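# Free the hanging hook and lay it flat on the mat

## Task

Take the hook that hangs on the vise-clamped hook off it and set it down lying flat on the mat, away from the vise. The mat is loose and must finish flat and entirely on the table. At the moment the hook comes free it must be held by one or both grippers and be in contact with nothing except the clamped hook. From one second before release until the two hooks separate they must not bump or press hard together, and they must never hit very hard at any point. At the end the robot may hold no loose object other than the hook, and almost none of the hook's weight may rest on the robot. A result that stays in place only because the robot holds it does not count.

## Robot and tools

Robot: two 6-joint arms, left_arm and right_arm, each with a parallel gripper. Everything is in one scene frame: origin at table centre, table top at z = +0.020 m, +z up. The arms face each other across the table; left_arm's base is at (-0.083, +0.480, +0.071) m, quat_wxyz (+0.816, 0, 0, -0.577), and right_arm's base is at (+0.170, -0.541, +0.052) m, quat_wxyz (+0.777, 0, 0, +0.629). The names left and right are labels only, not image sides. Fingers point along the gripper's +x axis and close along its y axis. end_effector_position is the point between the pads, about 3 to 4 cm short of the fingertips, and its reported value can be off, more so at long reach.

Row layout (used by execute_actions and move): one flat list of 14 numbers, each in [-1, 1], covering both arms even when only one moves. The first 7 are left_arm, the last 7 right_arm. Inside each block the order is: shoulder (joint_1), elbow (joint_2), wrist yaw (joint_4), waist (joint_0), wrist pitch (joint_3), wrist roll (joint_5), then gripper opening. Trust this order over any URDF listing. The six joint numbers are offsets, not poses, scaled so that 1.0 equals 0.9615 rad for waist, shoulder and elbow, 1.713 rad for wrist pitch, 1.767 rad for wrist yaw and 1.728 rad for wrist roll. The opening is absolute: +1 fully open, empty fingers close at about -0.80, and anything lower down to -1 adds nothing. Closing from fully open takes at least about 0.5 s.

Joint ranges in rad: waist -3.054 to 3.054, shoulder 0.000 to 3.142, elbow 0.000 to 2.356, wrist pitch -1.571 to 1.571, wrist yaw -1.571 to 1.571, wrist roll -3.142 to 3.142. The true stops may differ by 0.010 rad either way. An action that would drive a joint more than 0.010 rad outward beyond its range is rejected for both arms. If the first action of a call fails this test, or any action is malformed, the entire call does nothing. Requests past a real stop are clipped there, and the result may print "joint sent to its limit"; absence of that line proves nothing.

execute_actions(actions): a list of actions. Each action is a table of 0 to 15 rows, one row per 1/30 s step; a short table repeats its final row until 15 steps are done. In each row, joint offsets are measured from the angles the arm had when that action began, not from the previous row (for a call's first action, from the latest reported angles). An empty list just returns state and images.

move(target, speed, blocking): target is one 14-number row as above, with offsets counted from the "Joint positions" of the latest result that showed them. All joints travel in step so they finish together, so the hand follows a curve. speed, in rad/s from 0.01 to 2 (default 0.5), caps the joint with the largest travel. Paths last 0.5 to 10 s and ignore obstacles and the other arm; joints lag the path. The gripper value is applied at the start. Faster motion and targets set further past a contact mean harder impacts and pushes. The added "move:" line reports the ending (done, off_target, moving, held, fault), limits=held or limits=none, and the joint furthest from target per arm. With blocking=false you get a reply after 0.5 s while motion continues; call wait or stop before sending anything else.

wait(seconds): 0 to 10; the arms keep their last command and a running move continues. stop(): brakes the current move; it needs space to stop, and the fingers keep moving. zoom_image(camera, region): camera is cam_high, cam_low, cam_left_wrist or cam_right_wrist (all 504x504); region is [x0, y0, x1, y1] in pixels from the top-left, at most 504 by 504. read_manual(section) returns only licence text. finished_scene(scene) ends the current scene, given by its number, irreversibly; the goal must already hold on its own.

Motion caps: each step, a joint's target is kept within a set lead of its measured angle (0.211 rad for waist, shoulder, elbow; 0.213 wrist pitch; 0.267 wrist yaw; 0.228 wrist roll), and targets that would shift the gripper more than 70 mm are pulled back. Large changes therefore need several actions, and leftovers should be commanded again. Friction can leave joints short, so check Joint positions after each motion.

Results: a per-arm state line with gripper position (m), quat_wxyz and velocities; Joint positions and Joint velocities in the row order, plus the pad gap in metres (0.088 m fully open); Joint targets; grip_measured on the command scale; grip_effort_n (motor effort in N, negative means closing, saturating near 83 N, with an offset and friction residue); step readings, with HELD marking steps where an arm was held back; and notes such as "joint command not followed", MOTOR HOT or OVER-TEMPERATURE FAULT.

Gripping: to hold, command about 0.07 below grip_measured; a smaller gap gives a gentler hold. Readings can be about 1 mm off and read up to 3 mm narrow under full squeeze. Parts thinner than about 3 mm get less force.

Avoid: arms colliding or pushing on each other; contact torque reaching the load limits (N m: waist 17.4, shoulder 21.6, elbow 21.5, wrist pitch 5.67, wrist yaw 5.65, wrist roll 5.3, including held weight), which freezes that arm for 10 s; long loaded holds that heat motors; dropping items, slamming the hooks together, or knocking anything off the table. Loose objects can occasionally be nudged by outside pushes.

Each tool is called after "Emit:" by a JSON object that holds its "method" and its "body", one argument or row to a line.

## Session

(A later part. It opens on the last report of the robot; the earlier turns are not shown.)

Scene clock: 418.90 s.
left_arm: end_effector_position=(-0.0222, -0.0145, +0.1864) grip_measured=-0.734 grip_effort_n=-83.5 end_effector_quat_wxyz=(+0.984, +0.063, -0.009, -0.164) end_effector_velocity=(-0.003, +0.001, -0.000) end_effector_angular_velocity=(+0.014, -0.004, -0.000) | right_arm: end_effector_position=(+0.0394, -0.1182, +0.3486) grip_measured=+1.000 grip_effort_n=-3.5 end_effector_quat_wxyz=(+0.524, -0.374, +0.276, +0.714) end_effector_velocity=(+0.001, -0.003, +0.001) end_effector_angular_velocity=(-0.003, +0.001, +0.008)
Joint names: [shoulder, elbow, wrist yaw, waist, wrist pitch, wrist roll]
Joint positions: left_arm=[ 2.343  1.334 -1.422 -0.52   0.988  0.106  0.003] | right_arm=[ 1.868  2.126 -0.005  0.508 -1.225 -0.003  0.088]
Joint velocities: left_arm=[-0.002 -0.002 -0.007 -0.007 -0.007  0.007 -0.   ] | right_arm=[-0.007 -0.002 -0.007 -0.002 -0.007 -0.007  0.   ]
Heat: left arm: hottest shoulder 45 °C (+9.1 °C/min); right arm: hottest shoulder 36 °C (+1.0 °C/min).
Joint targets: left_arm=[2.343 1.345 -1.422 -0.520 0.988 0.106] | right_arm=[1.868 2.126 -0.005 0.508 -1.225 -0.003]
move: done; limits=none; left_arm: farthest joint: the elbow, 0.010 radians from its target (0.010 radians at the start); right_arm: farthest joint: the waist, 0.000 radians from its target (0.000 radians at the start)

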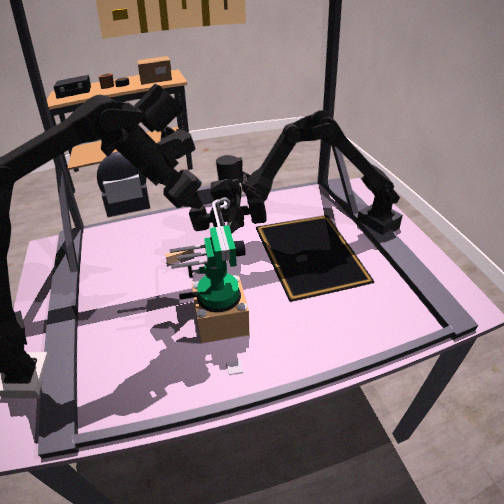

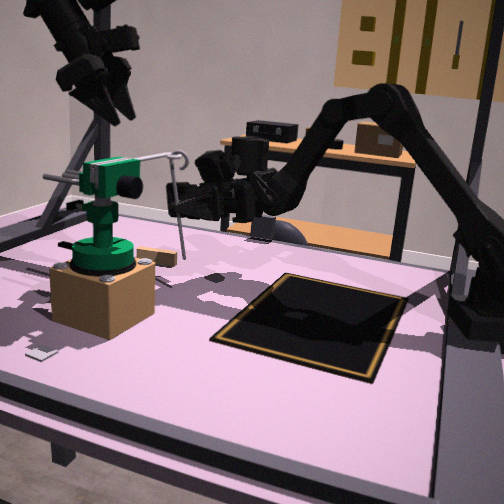

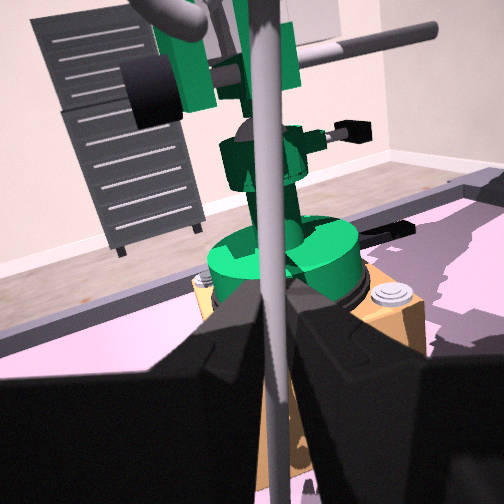

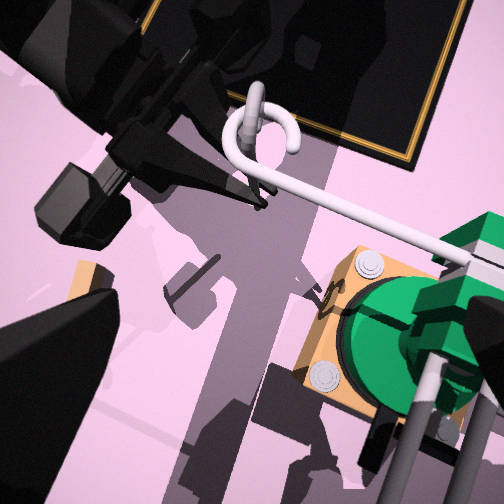

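Emit:
{"method": "move", "body": {
  "target": [-0.027,0.011,0,0,-0.007,0,-0.76, 0,0,0,0,0,0,1],
  "speed": 0.03
}}

Emit:
{"method": "zoom_image", "body": {
  "camera": "cam_right_wrist",
  "region": [190, 60, 340, 220]
}}

Emit:
{"method": "zoom_image", "body": {
  "camera": "cam_low",
  "region": [140, 140, 210, 210]
}}

Scene clock: 426.90 s.
left_arm: end_effector_position=(-0.0222, -0.0144, +0.1889) grip_measured=-0.734 grip_effort_n=-83.5 end_effector_quat_wxyz=(+0.984, +0.064, -0.009, -0.164) end_effector_velocity=(-0.001, +0.001, +0.002) end_effector_angular_velocity=(-0.005, +0.002, +0.005) | right_arm: end_effector_position=(+0.0394, -0.1182, +0.3486) grip_measured=+1.000 grip_effort_n=-3.5 end_effector_quat_wxyz=(+0.524, -0.374, +0.276, +0.714) end_effector_velocity=(+0.002, +0.001, +0.001) end_effector_angular_velocity=(+0.010, -0.008, -0.001)
Joint names: [shoulder, elbow, wrist yaw, waist, wrist pitch, wrist roll]
Joint positions: left_arm=[ 2.336  1.334 -1.422 -0.52   0.978  0.106  0.003] | right_arm=[ 1.868  2.126 -0.005  0.508 -1.225 -0.003  0.088]
Joint velocities: left_arm=[-0.007 -0.002 -0.007 -0.002 -0.007 -0.007 -0.   ] | right_arm=[-0.002 -0.002  0.007 -0.002  0.007 -0.007  0.   ]
Heat: left arm: hottest shoulder 45 °C (+8.1 °C/min); right arm: hottest shoulder 37 °C (+2.0 °C/min).
Joint targets: left_arm=[2.317 1.345 -1.422 -0.520 0.976 0.106] | right_arm=[1.868 2.126 -0.005 0.508 -1.225 -0.003]
move: off_target (left_arm); limits=none; left_arm: farthest joint: the shoulder, 0.019 radians from its target (0.026 radians at the start); right_arm: farthest joint: the waist, 0.000 radians from its target (0.000 radians at the start)

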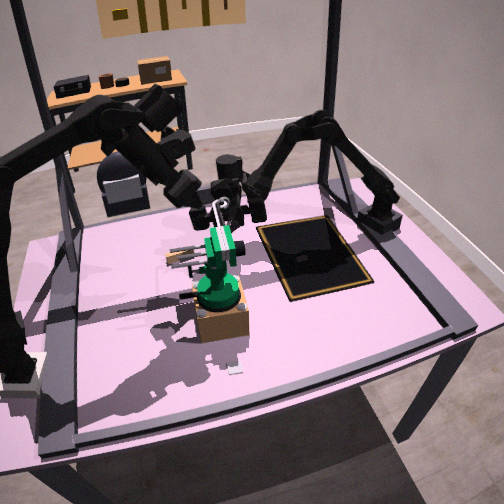

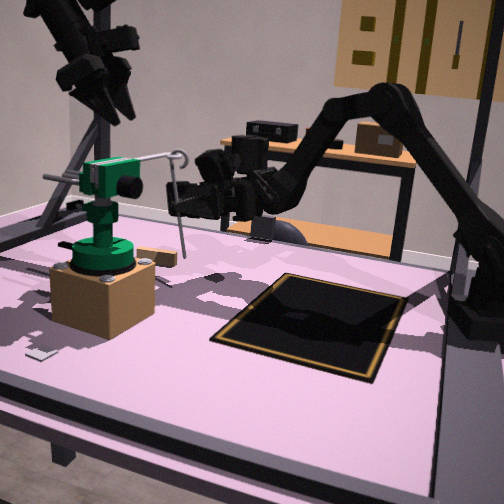

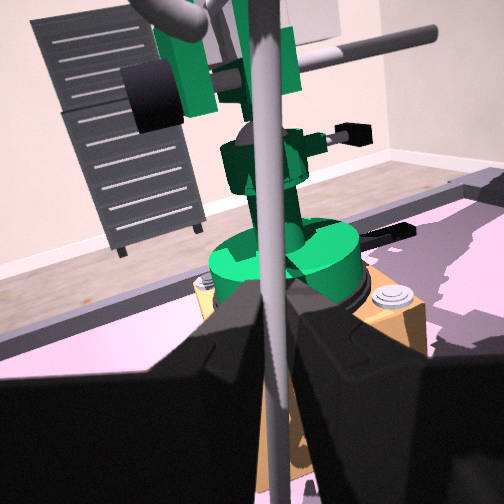

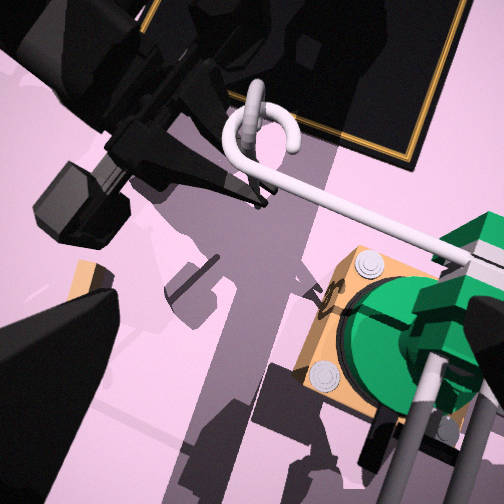

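Region (190, 60, 340, 220) of cam_right_wrist's 504x504 image, scaled by 3.150, with more detail than that image has; it fills the left 472 columns of this view, and the rest is white.

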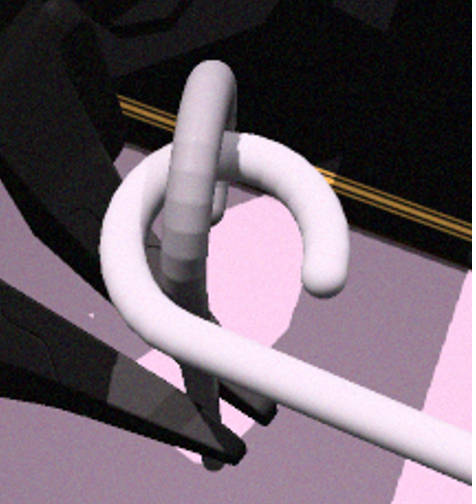

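Region (140, 140, 210, 210) of cam_low's 504x504 image, scaled by 7.200, with more detail than that image has.

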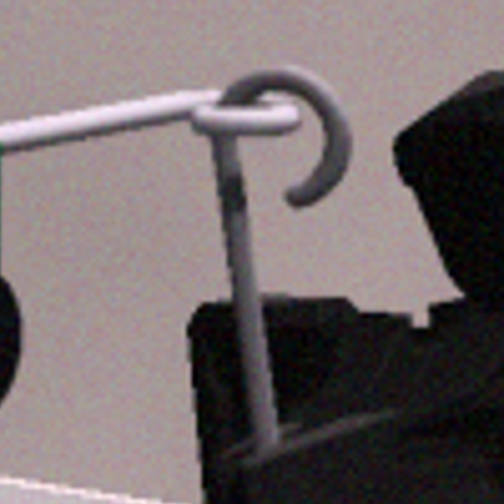

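Emit:
{"method": "move", "body": {
  "target": [-0.031,0.011,0,0,-0.005,0,-0.76, 0,0,0,0,0,0,1],
  "speed": 0.03
}}

Emit:
{"method": "zoom_image", "body": {
  "camera": "cam_right_wrist",
  "region": [190, 60, 340, 220]
}}

Emit:
{"method": "zoom_image", "body": {
  "camera": "cam_low",
  "region": [140, 140, 210, 210]
}}

Scene clock: 434.53 s.
left_arm: end_effector_position=(-0.0221, -0.0142, +0.1935) grip_measured=-0.734 grip_effort_n=-83.5 end_effector_quat_wxyz=(+0.985, +0.062, -0.009, -0.164) end_effector_velocity=(+0.000, +0.004, -0.003) end_effector_angular_velocity=(+0.019, -0.003, +0.020) | right_arm: end_effector_position=(+0.0394, -0.1182, +0.3486) grip_measured=+1.000 grip_effort_n=-3.5 end_effector_quat_wxyz=(+0.524, -0.374, +0.276, +0.714) end_effector_velocity=(-0.002, +0.000, +0.001) end_effector_angular_velocity=(+0.003, +0.015, +0.016)
Joint names: [shoulder, elbow, wrist yaw, waist, wrist pitch, wrist roll]
Joint positions: left_arm=[ 2.324  1.334 -1.422 -0.52   0.97   0.106  0.003] | right_arm=[ 1.868  2.126 -0.005  0.508 -1.225 -0.003  0.088]
Joint velocities: left_arm=[-0.002 -0.007 -0.022 -0.002 -0.022 -0.007  0.   ] | right_arm=[-0.002 -0.002 -0.022 -0.002  0.007 -0.007  0.   ]
Heat: left arm: hottest shoulder 46 °C (+8.0 °C/min); right arm: hottest shoulder 37 °C (+2.0 °C/min).
Joint targets: left_arm=[2.306 1.345 -1.422 -0.520 0.969 0.106] | right_arm=[1.868 2.126 -0.005 0.508 -1.225 -0.003]
move: off_target (left_arm); limits=none; left_arm: farthest joint: the shoulder, 0.018 radians from its target (0.029 radians at the start); right_arm: farthest joint: the waist, 0.000 radians from its target (0.000 radians at the start)

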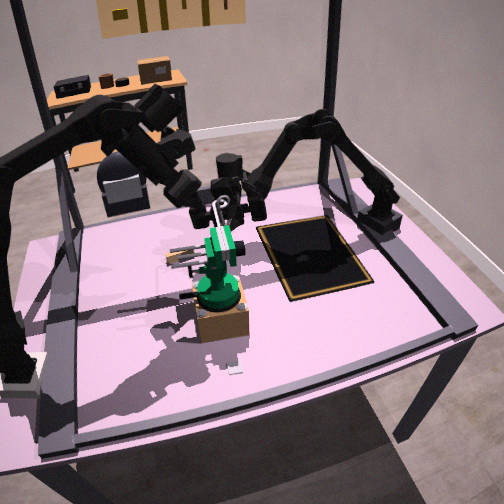

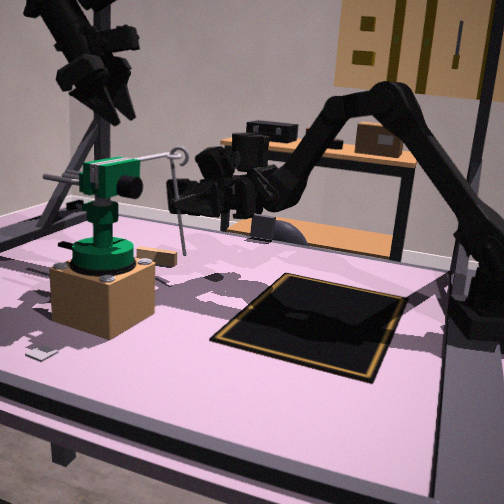

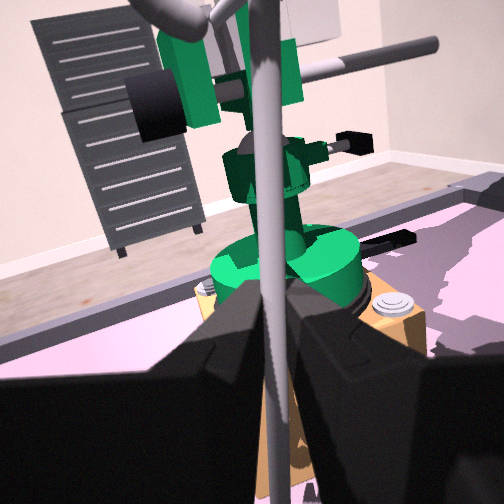

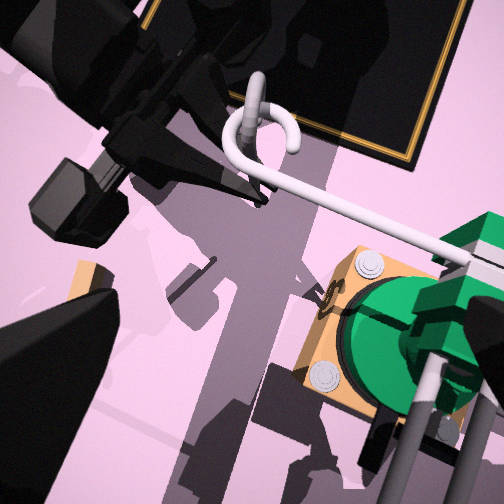

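Region (190, 60, 340, 220) of cam_right_wrist's 504x504 image, scaled by 3.150, with more detail than that image has; it fills the left 472 columns of this view, and the rest is white.

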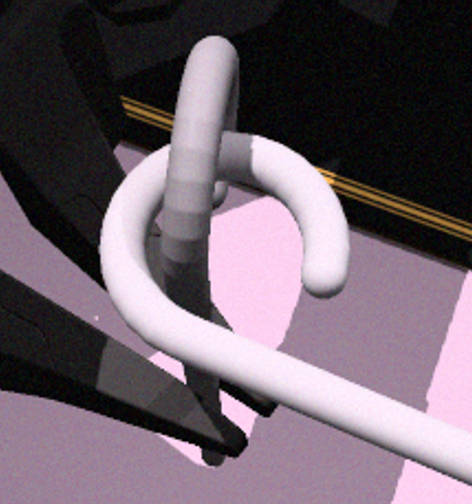

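Region (140, 140, 210, 210) of cam_low's 504x504 image, scaled by 7.200, with more detail than that image has.

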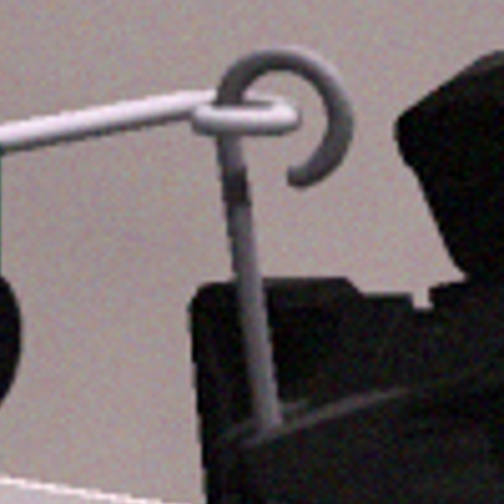

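Emit:
{"method": "move", "body": {
  "target": [-0.017,0.011,0.013,0.021,0,0,-0.76, 0,0,0,0,0,0,1],
  "speed": 0.03
}}

Emit:
{"method": "zoom_image", "body": {
  "camera": "cam_right_wrist",
  "region": [190, 60, 340, 220]
}}

Scene clock: 456.20 s.
left_arm: end_effector_position=(-0.0141, -0.0159, +0.1934) grip_measured=-0.734 grip_effort_n=-83.5 end_effector_quat_wxyz=(+0.984, +0.062, -0.009, -0.165) end_effector_velocity=(-0.002, -0.002, -0.000) end_effector_angular_velocity=(+0.010, -0.000, -0.010) | right_arm: end_effector_position=(+0.0394, -0.1182, +0.3486) grip_measured=+1.000 grip_effort_n=-3.5 end_effector_quat_wxyz=(+0.524, -0.374, +0.276, +0.714) end_effector_velocity=(+0.005, -0.001, -0.001) end_effector_angular_velocity=(-0.004, -0.012, -0.005)
Joint names: [shoulder, elbow, wrist yaw, waist, wrist pitch, wrist roll]
Joint positions: left_arm=[ 2.324  1.334 -1.401 -0.502  0.97   0.106  0.003] | right_arm=[ 1.868  2.126 -0.005  0.508 -1.225 -0.003  0.088]
Joint velocities: left_arm=[-0.002  0.002  0.007 -0.002 -0.022 -0.007 -0.   ] | right_arm=[-0.002 -0.002  0.007 -0.007 -0.007 -0.007  0.   ]
Heat: left arm: hottest shoulder 49 °C (+6.1 °C/min); right arm: hottest shoulder 37 °C (+1.0 °C/min).
Joint targets: left_arm=[2.308 1.345 -1.399 -0.500 0.970 0.106] | right_arm=[1.868 2.126 -0.005 0.508 -1.225 -0.003]
move: off_target (left_arm); limits=none; left_arm: farthest joint: the shoulder, 0.017 radians from its target (0.017 radians at the start); right_arm: farthest joint: the waist, 0.000 radians from its target (0.000 radians at the start)

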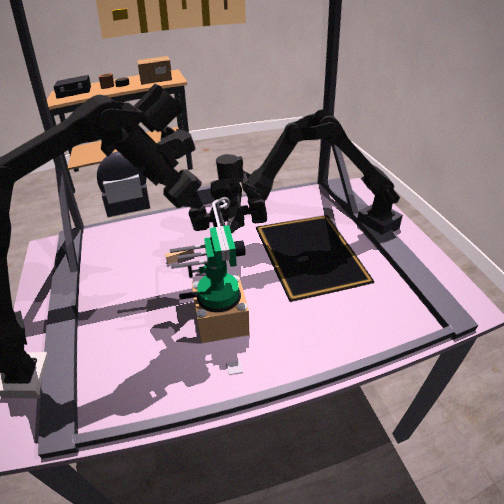

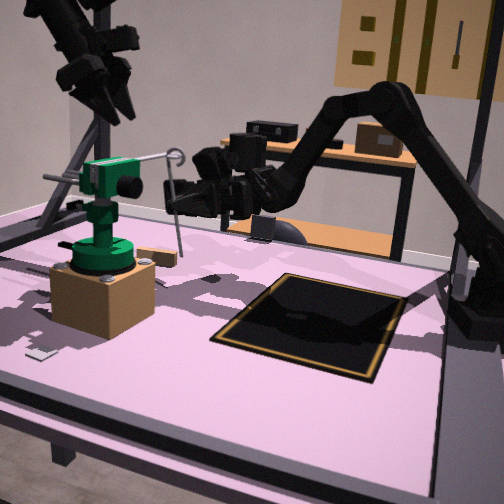

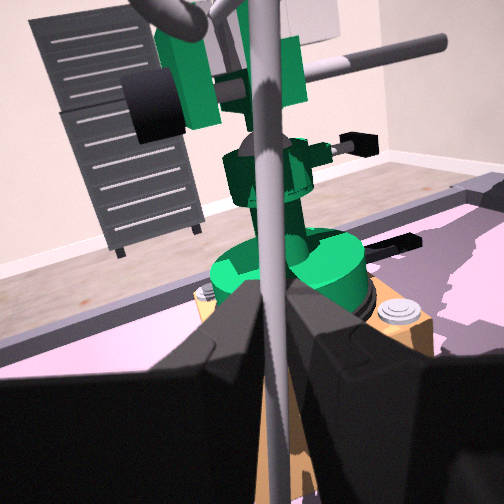

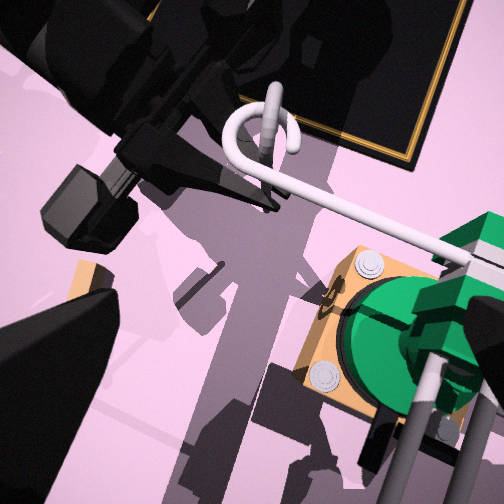

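Region (190, 60, 340, 220) of cam_right_wrist's 504x504 image, scaled by 3.150, with more detail than that image has; it fills the left 472 columns of this view, and the rest is white.

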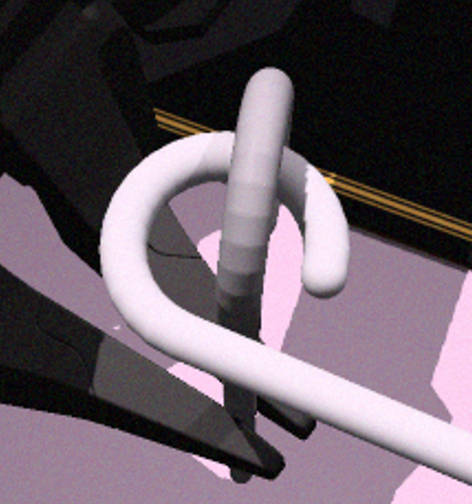

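Emit:
{"method": "move", "body": {
  "target": [-0.017,0.011,0.0122,0.0135,0,0,-0.76, 0,0,0,0,0,0,1],
  "speed": 0.03
}}

Emit:
{"method": "zoom_image", "body": {
  "camera": "cam_right_wrist",
  "region": [190, 60, 340, 220]
}}

Scene clock: 481.37 s.
left_arm: end_effector_position=(-0.0097, -0.0177, +0.1934) grip_measured=-0.734 grip_effort_n=-83.5 end_effector_quat_wxyz=(+0.984, +0.062, -0.009, -0.168) end_effector_velocity=(+0.000, +0.004, +0.001) end_effector_angular_velocity=(-0.014, +0.006, +0.020) | right_arm: end_effector_position=(+0.0394, -0.1182, +0.3486) grip_measured=+1.000 grip_effort_n=-3.5 end_effector_quat_wxyz=(+0.524, -0.374, +0.276, +0.714) end_effector_velocity=(-0.002, -0.003, -0.001) end_effector_angular_velocity=(-0.011, +0.011, +0.016)
Joint names: [shoulder, elbow, wrist yaw, waist, wrist pitch, wrist roll]
Joint positions: left_arm=[ 2.324  1.334 -1.383 -0.491  0.97   0.106  0.003] | right_arm=[ 1.868  2.126 -0.005  0.508 -1.225 -0.003  0.088]
Joint velocities: left_arm=[-0.007 -0.007 -0.022 -0.002 -0.007 -0.022 -0.   ] | right_arm=[-0.002 -0.002 -0.022 -0.002 -0.007 -0.007  0.   ]
Heat: left arm: hottest shoulder 51 °C (+6.1 °C/min); right arm: hottest shoulder 38 °C (+2.0 °C/min). Fold the left arm in close to its base before you think long.
Joint targets: left_arm=[2.308 1.345 -1.380 -0.489 0.970 0.106] | right_arm=[1.868 2.126 -0.005 0.508 -1.225 -0.003]
MOTOR HOT: a motor of the left arm reached 50 °C. Now the hottest motor of the left arm, the shoulder, reports 51 °C. The temperature limit of the motors' drives, at which the controller stops that arm, is 95 °C. To cool a motor, set the load down, stop pushing, or move to a pose that needs little force.
move: off_target (left_arm); limits=none; left_arm: farthest joint: the shoulder, 0.017 radians from its target (0.017 radians at the start); right_arm: farthest joint: the waist, 0.000 radians from its target (0.000 radians at the start)

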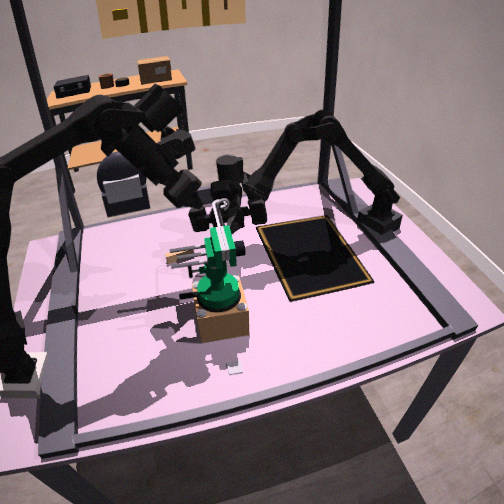

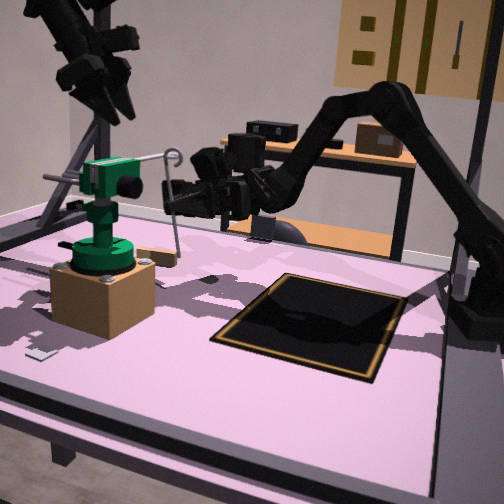

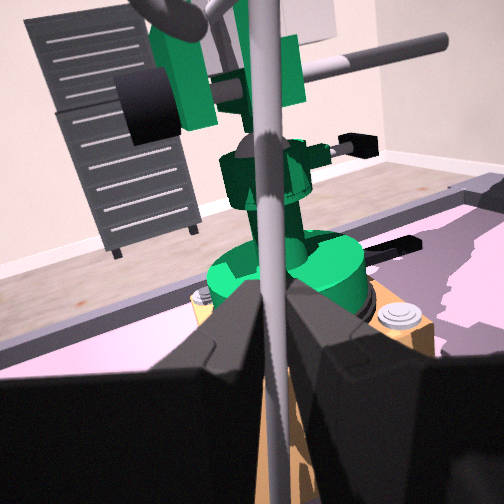

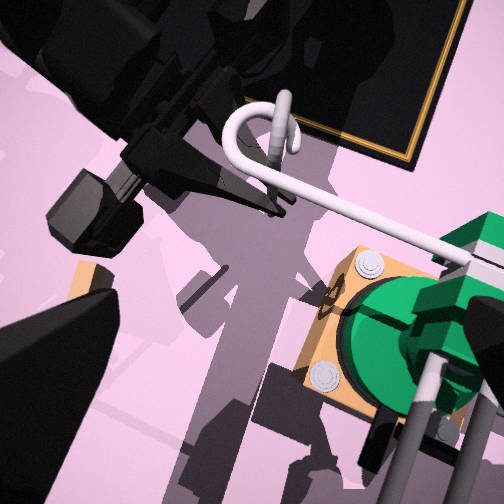

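Region (190, 60, 340, 220) of cam_right_wrist's 504x504 image, scaled by 3.150, with more detail than that image has; it fills the left 472 columns of this view, and the rest is white.

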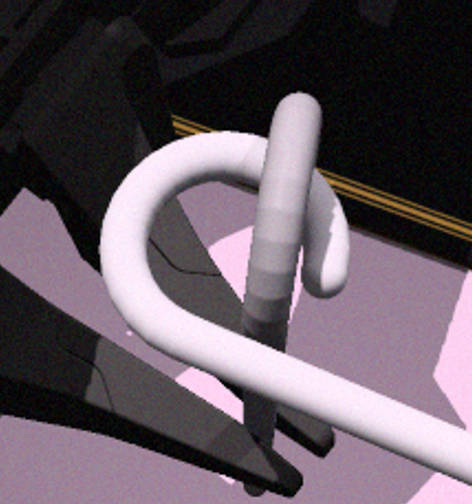

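Emit:
{"method": "move", "body": {
  "target": [-0.017,0.011,0.0068,0.0135,0,0,-0.76, 0,0,0,0,0,0,1],
  "speed": 0.03
}}

Emit:
{"method": "zoom_image", "body": {
  "camera": "cam_right_wrist",
  "region": [190, 60, 340, 220]
}}

Scene clock: 486.40 s.
left_arm: end_effector_position=(-0.0048, -0.0182, +0.1933) grip_measured=-0.734 grip_effort_n=-83.5 end_effector_quat_wxyz=(+0.984, +0.062, -0.009, -0.168) end_effector_velocity=(-0.001, +0.002, -0.000) end_effector_angular_velocity=(-0.023, +0.007, +0.005) | right_arm: end_effector_position=(+0.0394, -0.1182, +0.3486) grip_measured=+1.000 grip_effort_n=-3.5 end_effector_quat_wxyz=(+0.524, -0.374, +0.276, +0.714) end_effector_velocity=(+0.003, -0.001, -0.001) end_effector_angular_velocity=(-0.001, -0.020, +0.011)
Joint names: [shoulder, elbow, wrist yaw, waist, wrist pitch, wrist roll]
Joint positions: left_arm=[ 2.324  1.334 -1.374 -0.48   0.97   0.106  0.003] | right_arm=[ 1.868  2.126 -0.005  0.508 -1.225 -0.003  0.088]
Joint velocities: left_arm=[-0.002 -0.007 -0.007 -0.002  0.007 -0.022 -0.   ] | right_arm=[-0.002 -0.002  0.007 -0.002 -0.007 -0.022  0.   ]
Heat: left arm: hottest shoulder 52 °C (+7.1 °C/min); right arm: hottest shoulder 38 °C (+1.0 °C/min). Fold the left arm in close to its base before you think long.
Joint targets: left_arm=[2.308 1.345 -1.371 -0.478 0.970 0.106] | right_arm=[1.868 2.126 -0.005 0.508 -1.225 -0.003]
MOTOR HOT: still on. Now the hottest motor of the left arm, the shoulder, reports 52 °C; a drive's own limit is 95 °C.
move: off_target (left_arm); limits=none; left_arm: farthest joint: the shoulder, 0.017 radians from its target (0.017 radians at the start); right_arm: farthest joint: the waist, 0.000 radians from its target (0.000 radians at the start)

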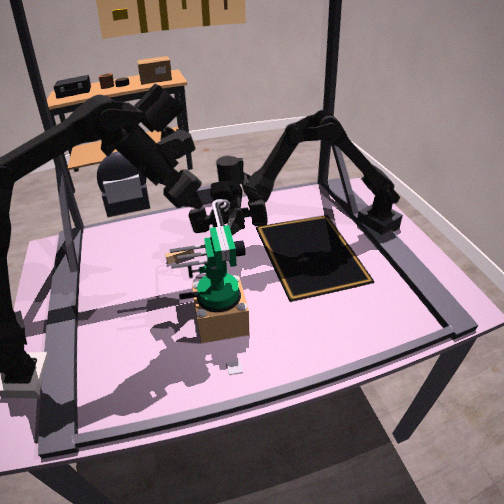

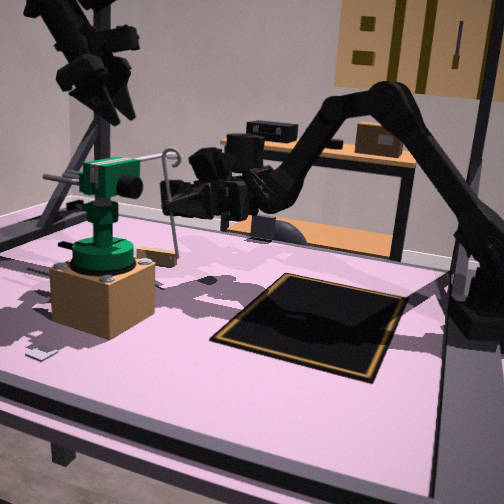

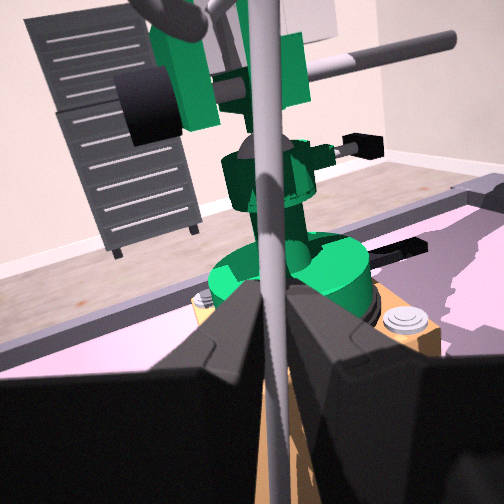

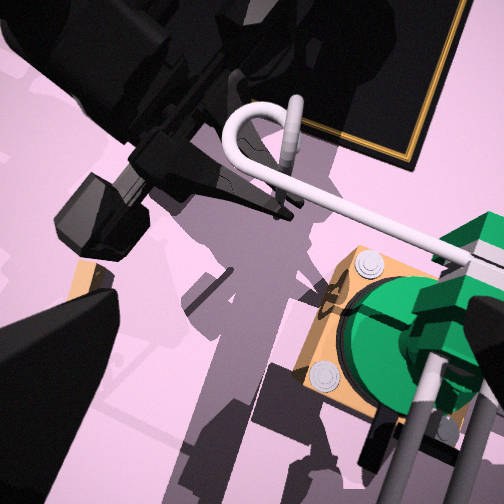

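Region (190, 60, 340, 220) of cam_right_wrist's 504x504 image, scaled by 3.150, with more detail than that image has; it fills the left 472 columns of this view, and the rest is white.

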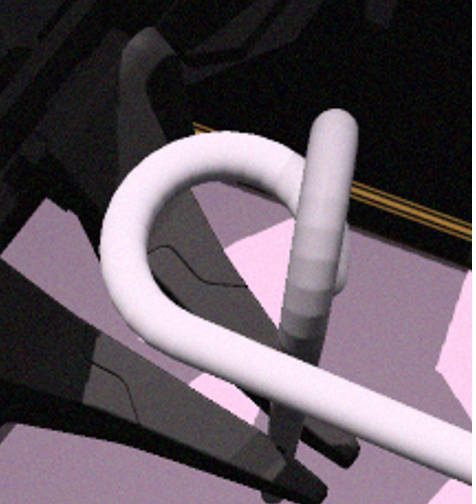

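Emit:
{"method": "move", "body": {
  "target": [-0.017,0.011,0.0105,0.021,0,0,-0.76, 0,0,0,0,0,0,1],
  "speed": 0.03
}}

Emit:
{"method": "zoom_image", "body": {
  "camera": "cam_right_wrist",
  "region": [210, 60, 360, 220]
}}

Scene clock: 494.00 s.
left_arm: end_effector_position=(+0.0033, -0.0190, +0.1933) grip_measured=-0.734 grip_effort_n=-83.5 end_effector_quat_wxyz=(+0.984, +0.062, -0.008, -0.167) end_effector_velocity=(-0.001, +0.001, -0.000) end_effector_angular_velocity=(+0.000, +0.001, +0.005) | right_arm: end_effector_position=(+0.0394, -0.1182, +0.3486) grip_measured=+1.000 grip_effort_n=-3.5 end_effector_quat_wxyz=(+0.524, -0.374, +0.276, +0.714) end_effector_velocity=(+0.002, +0.000, +0.003) end_effector_angular_velocity=(+0.017, -0.014, +0.011)
Joint names: [shoulder, elbow, wrist yaw, waist, wrist pitch, wrist roll]
Joint positions: left_arm=[ 2.324  1.334 -1.358 -0.462  0.97   0.106  0.003] | right_arm=[ 1.868  2.126 -0.005  0.508 -1.225 -0.003  0.088]
Joint velocities: left_arm=[-0.002 -0.002 -0.007 -0.002 -0.007 -0.007 -0.   ] | right_arm=[-0.007 -0.002  0.007 -0.002  0.007 -0.022  0.   ]
Heat: left arm: hottest shoulder 52 °C (+6.1 °C/min); right arm: hottest shoulder 38 °C (+1.0 °C/min). Fold the left arm in close to its base before you think long.
Joint targets: left_arm=[2.308 1.345 -1.355 -0.460 0.970 0.106] | right_arm=[1.868 2.126 -0.005 0.508 -1.225 -0.003]
MOTOR HOT: still on. Now the hottest motor of the left arm, the shoulder, reports 52 °C; a drive's own limit is 95 °C.
move: off_target (left_arm); limits=none; left_arm: farthest joint: the shoulder, 0.017 radians from its target (0.017 radians at the start); right_arm: farthest joint: the waist, 0.000 radians from its target (0.000 radians at the start)

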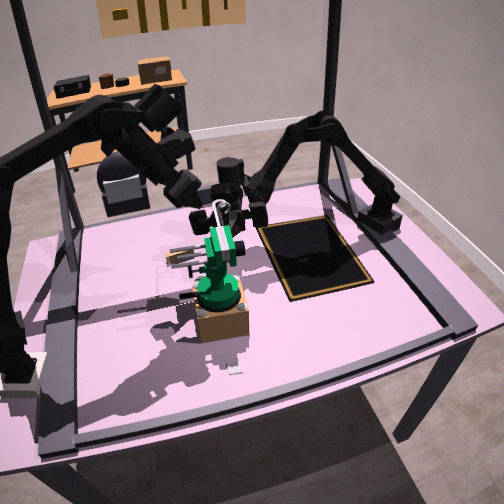

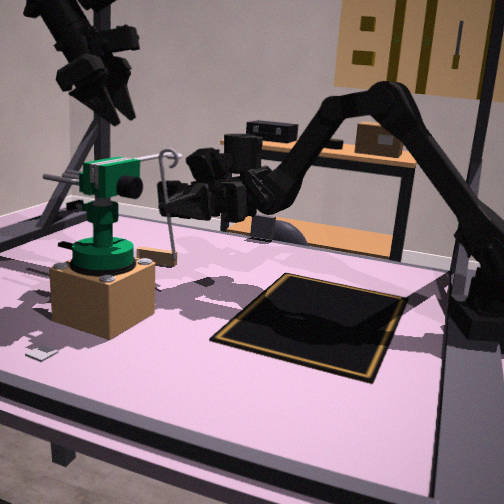

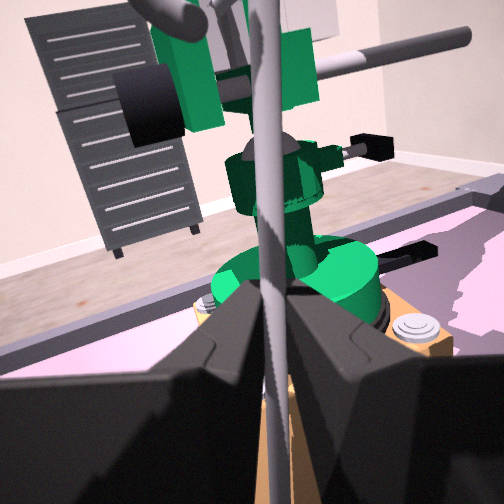

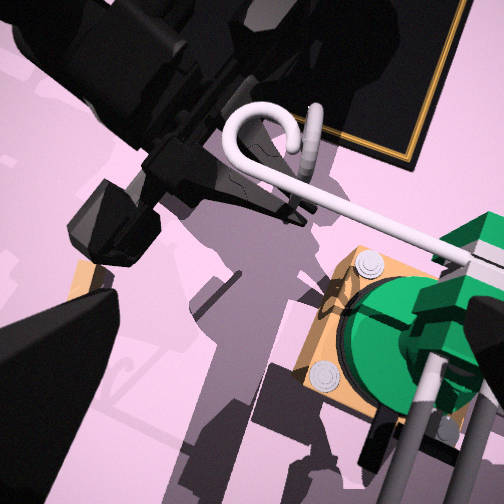

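Region (210, 60, 360, 220) of cam_right_wrist's 504x504 image, scaled by 3.150, with more detail than that image has; it fills the left 472 columns of this view, and the rest is white.

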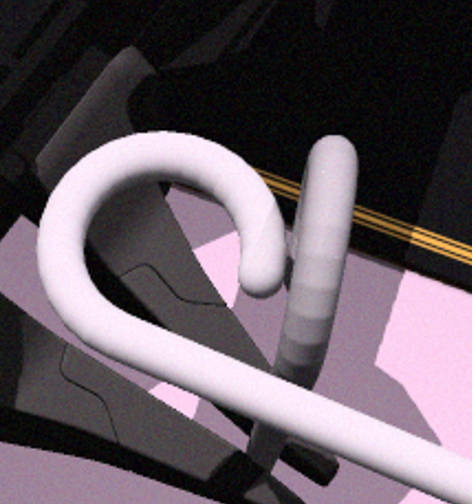

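Emit:
{"method": "move", "body": {
  "target": [-0.017,0.011,0.008,0.023,0,0,-0.76, 0,0,0,0,0,0,1],
  "speed": 0.04
}}

Emit:
{"method": "zoom_image", "body": {
  "camera": "cam_right_wrist",
  "region": [210, 60, 360, 220]
}}

Scene clock: 498.40 s.
left_arm: end_effector_position=(+0.0129, -0.0188, +0.1933) grip_measured=-0.734 grip_effort_n=-83.5 end_effector_quat_wxyz=(+0.985, +0.062, -0.008, -0.163) end_effector_velocity=(-0.001, +0.002, -0.005) end_effector_angular_velocity=(+0.025, -0.001, +0.005) | right_arm: end_effector_position=(+0.0394, -0.1182, +0.3486) grip_measured=+1.000 grip_effort_n=-4.0 end_effector_quat_wxyz=(+0.524, -0.374, +0.276, +0.714) end_effector_velocity=(+0.001, -0.002, -0.001) end_effector_angular_velocity=(-0.008, -0.000, +0.008)
Joint names: [shoulder, elbow, wrist yaw, waist, wrist pitch, wrist roll]
Joint positions: left_arm=[ 2.324  1.334 -1.346 -0.442  0.97   0.106  0.003] | right_arm=[ 1.868  2.126 -0.005  0.508 -1.225 -0.003  0.088]
Joint velocities: left_arm=[ 0.002 -0.007 -0.007 -0.002 -0.022 -0.007 -0.   ] | right_arm=[-0.002 -0.002 -0.007 -0.002 -0.007 -0.007  0.   ]
Heat: left arm: hottest shoulder 52 °C (+5.0 °C/min); right arm: hottest shoulder 38 °C (+1.0 °C/min). Fold the left arm in close to its base before you think long.
Joint targets: left_arm=[2.308 1.345 -1.344 -0.440 0.970 0.106] | right_arm=[1.868 2.126 -0.005 0.508 -1.225 -0.003]
MOTOR HOT: still on. Now the hottest motor of the left arm, the shoulder, reports 52 °C; a drive's own limit is 95 °C.
move: off_target (left_arm); limits=none; left_arm: farthest joint: the shoulder, 0.017 radians from its target (0.017 radians at the start); right_arm: farthest joint: the waist, 0.000 radians from its target (0.000 radians at the start)

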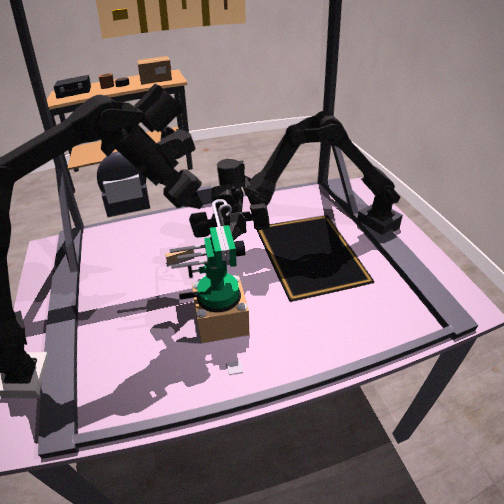

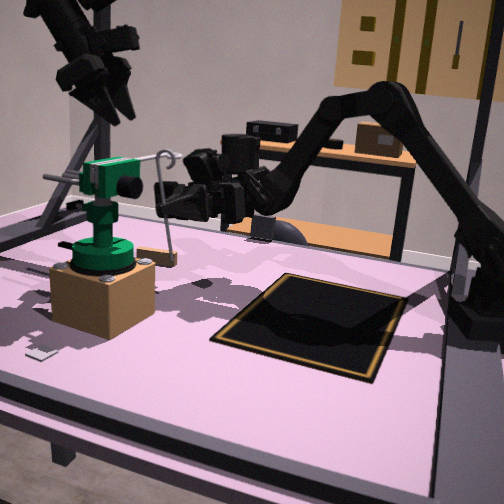

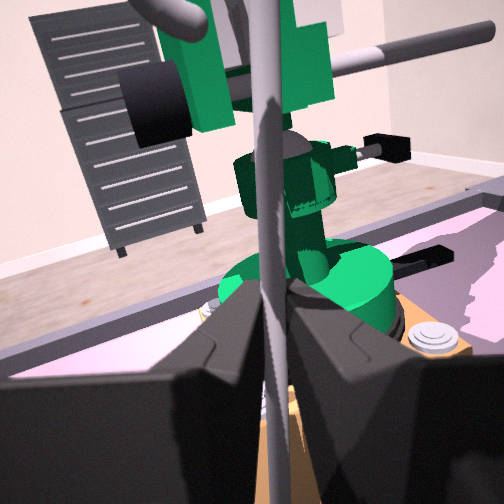

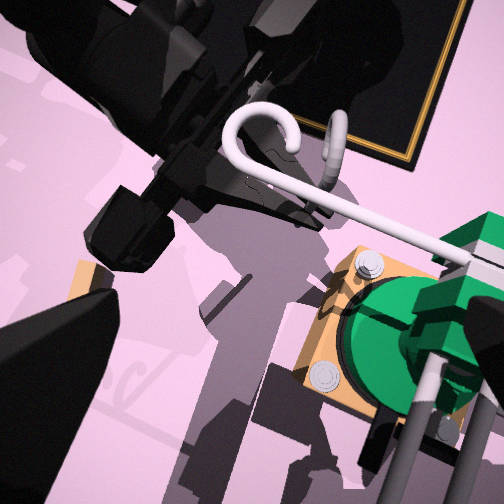

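Region (210, 60, 360, 220) of cam_right_wrist's 504x504 image, scaled by 3.150, with more detail than that image has; it fills the left 472 columns of this view, and the rest is white.

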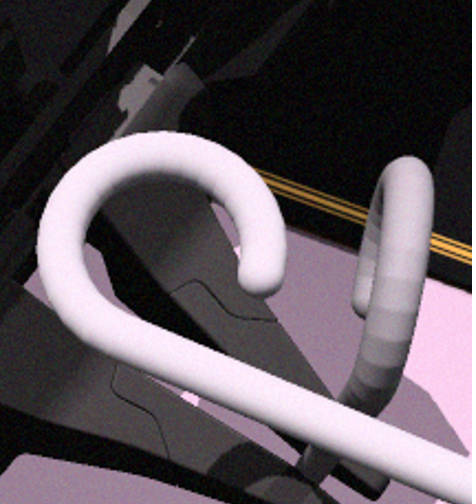

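Emit:
{"method": "move", "body": {
  "target": [-0.163,-0.293,0.0113,0.021,0.082,0,-0.76, 0,0,0,0,0,0,1],
  "speed": 0.25
}}

Scene clock: 559.07 s.
left_arm: end_effector_position=(+0.0255, +0.0341, +0.1927) grip_measured=-0.734 grip_effort_n=-83.5 end_effector_quat_wxyz=(+0.985, +0.063, -0.008, -0.162) end_effector_velocity=(-0.001, +0.001, +0.002) end_effector_angular_velocity=(-0.018, +0.007, +0.005) | right_arm: end_effector_position=(+0.0394, -0.1182, +0.3486) grip_measured=+1.000 grip_effort_n=-3.5 end_effector_quat_wxyz=(+0.524, -0.374, +0.276, +0.714) end_effector_velocity=(+0.003, -0.001, -0.001) end_effector_angular_velocity=(-0.004, -0.012, -0.001)
Joint names: [shoulder, elbow, wrist yaw, waist, wrist pitch, wrist roll]
Joint positions: left_arm=[ 2.185  1.057 -1.329 -0.424  1.106  0.106  0.003] | right_arm=[ 1.868  2.126 -0.005  0.508 -1.225 -0.003  0.088]
Joint velocities: left_arm=[-0.007 -0.002 -0.007 -0.002 -0.007 -0.022 -0.   ] | right_arm=[-0.002 -0.002  0.007 -0.002 -0.007 -0.007  0.   ]
Heat: left arm: hottest shoulder 56 °C (+4.1 °C/min); right arm: hottest shoulder 39 °C (+1.0 °C/min). Fold the left arm in close to its base before you think long.
Joint targets: left_arm=[2.167 1.053 -1.326 -0.422 1.111 0.106] | right_arm=[1.868 2.126 -0.005 0.508 -1.225 -0.003]
MOTOR HOT: still on. Now the hottest motor of the left arm, the shoulder, reports 56 °C; a drive's own limit is 95 °C.
move: off_target (left_arm); limits=none; left_arm: farthest joint: the shoulder, 0.017 radians from its target (0.157 radians at the start); right_arm: farthest joint: the waist, 0.000 radians from its target (0.000 radians at the start)

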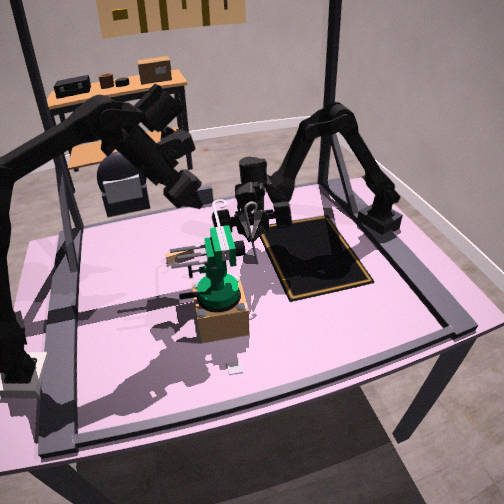

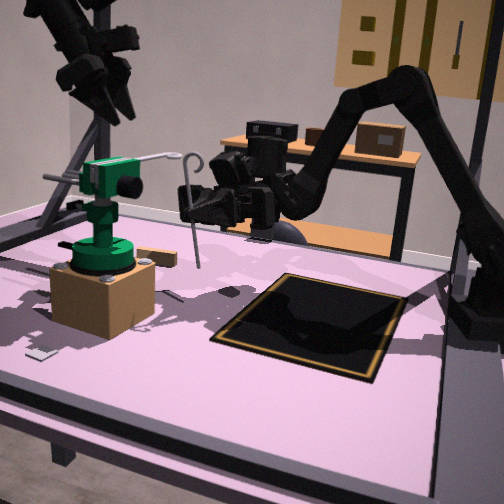

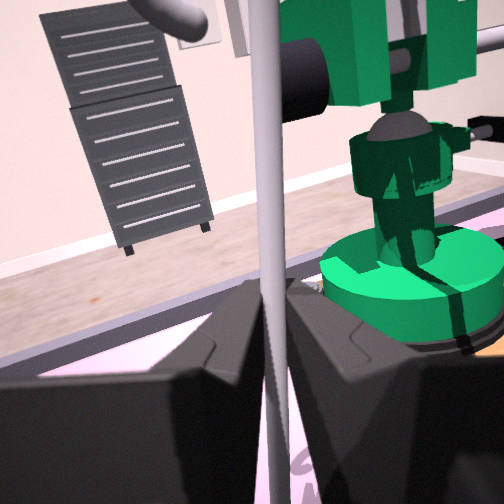

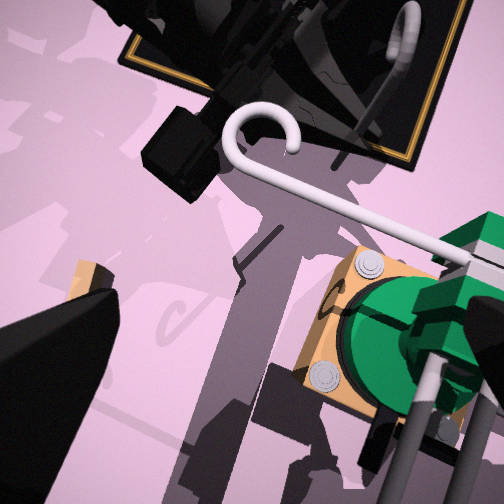

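Emit:
{"method": "execute_actions", "body": {
  "actions": []
}}

Scene clock: 575.50 s.
left_arm: end_effector_position=(+0.0255, +0.0341, +0.1927) grip_measured=-0.734 grip_effort_n=-83.5 end_effector_quat_wxyz=(+0.985, +0.063, -0.008, -0.162) end_effector_velocity=(+0.001, +0.002, -0.000) end_effector_angular_velocity=(+0.000, +0.002, +0.010) | right_arm: end_effector_position=(+0.0394, -0.1182, +0.3486) grip_measured=+1.000 grip_effort_n=-4.0 end_effector_quat_wxyz=(+0.524, -0.374, +0.276, +0.714) end_effector_velocity=(-0.002, -0.002, -0.001) end_effector_angular_velocity=(-0.008, -0.000, +0.013)
Joint names: [shoulder, elbow, wrist yaw, waist, wrist pitch, wrist roll]
Joint positions: left_arm=[ 2.185  1.057 -1.329 -0.424  1.106  0.106  0.003] | right_arm=[ 1.868  2.126 -0.005  0.508 -1.225 -0.003  0.088]
Joint velocities: left_arm=[-0.002 -0.002 -0.007  0.002 -0.007 -0.007 -0.   ] | right_arm=[-0.002 -0.002 -0.007  0.002 -0.007 -0.007  0.   ]
Heat: left arm: hottest shoulder 54 °C (+1.0 °C/min); right arm: hottest shoulder 39 °C (+1.0 °C/min). Fold the left arm in close to its base before you think long.
Joint targets: left_arm=[2.168 1.053 -1.326 -0.422 1.111 0.106] | right_arm=[1.868 2.126 -0.005 0.508 -1.225 -0.003]
MOTOR HOT: still on. Now the hottest motor of the left arm, the shoulder, reports 54 °C; a drive's own limit is 95 °C.

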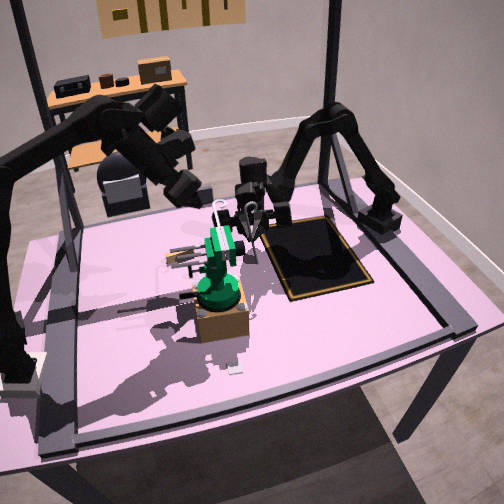

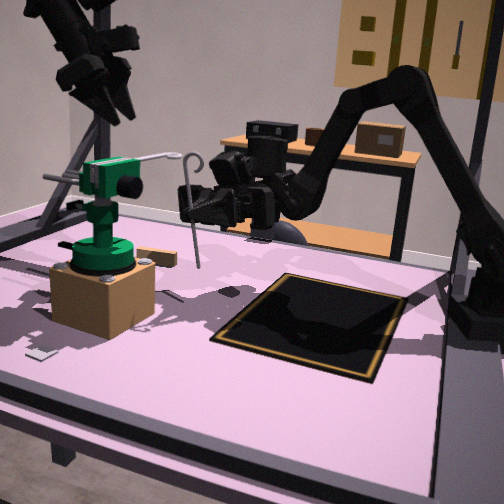

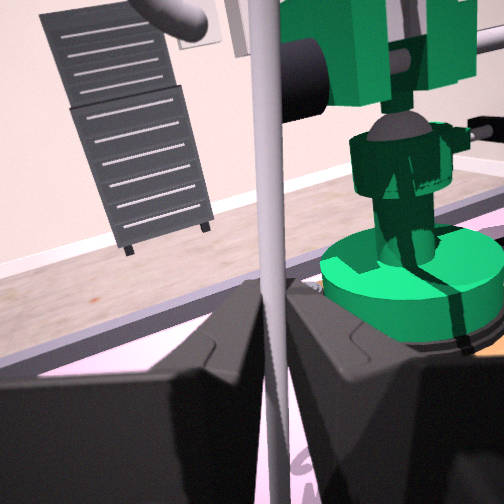

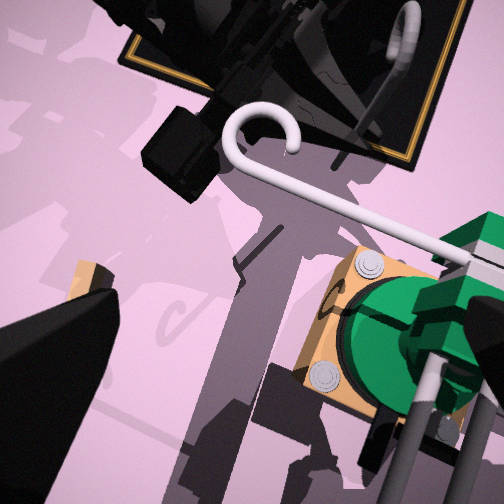

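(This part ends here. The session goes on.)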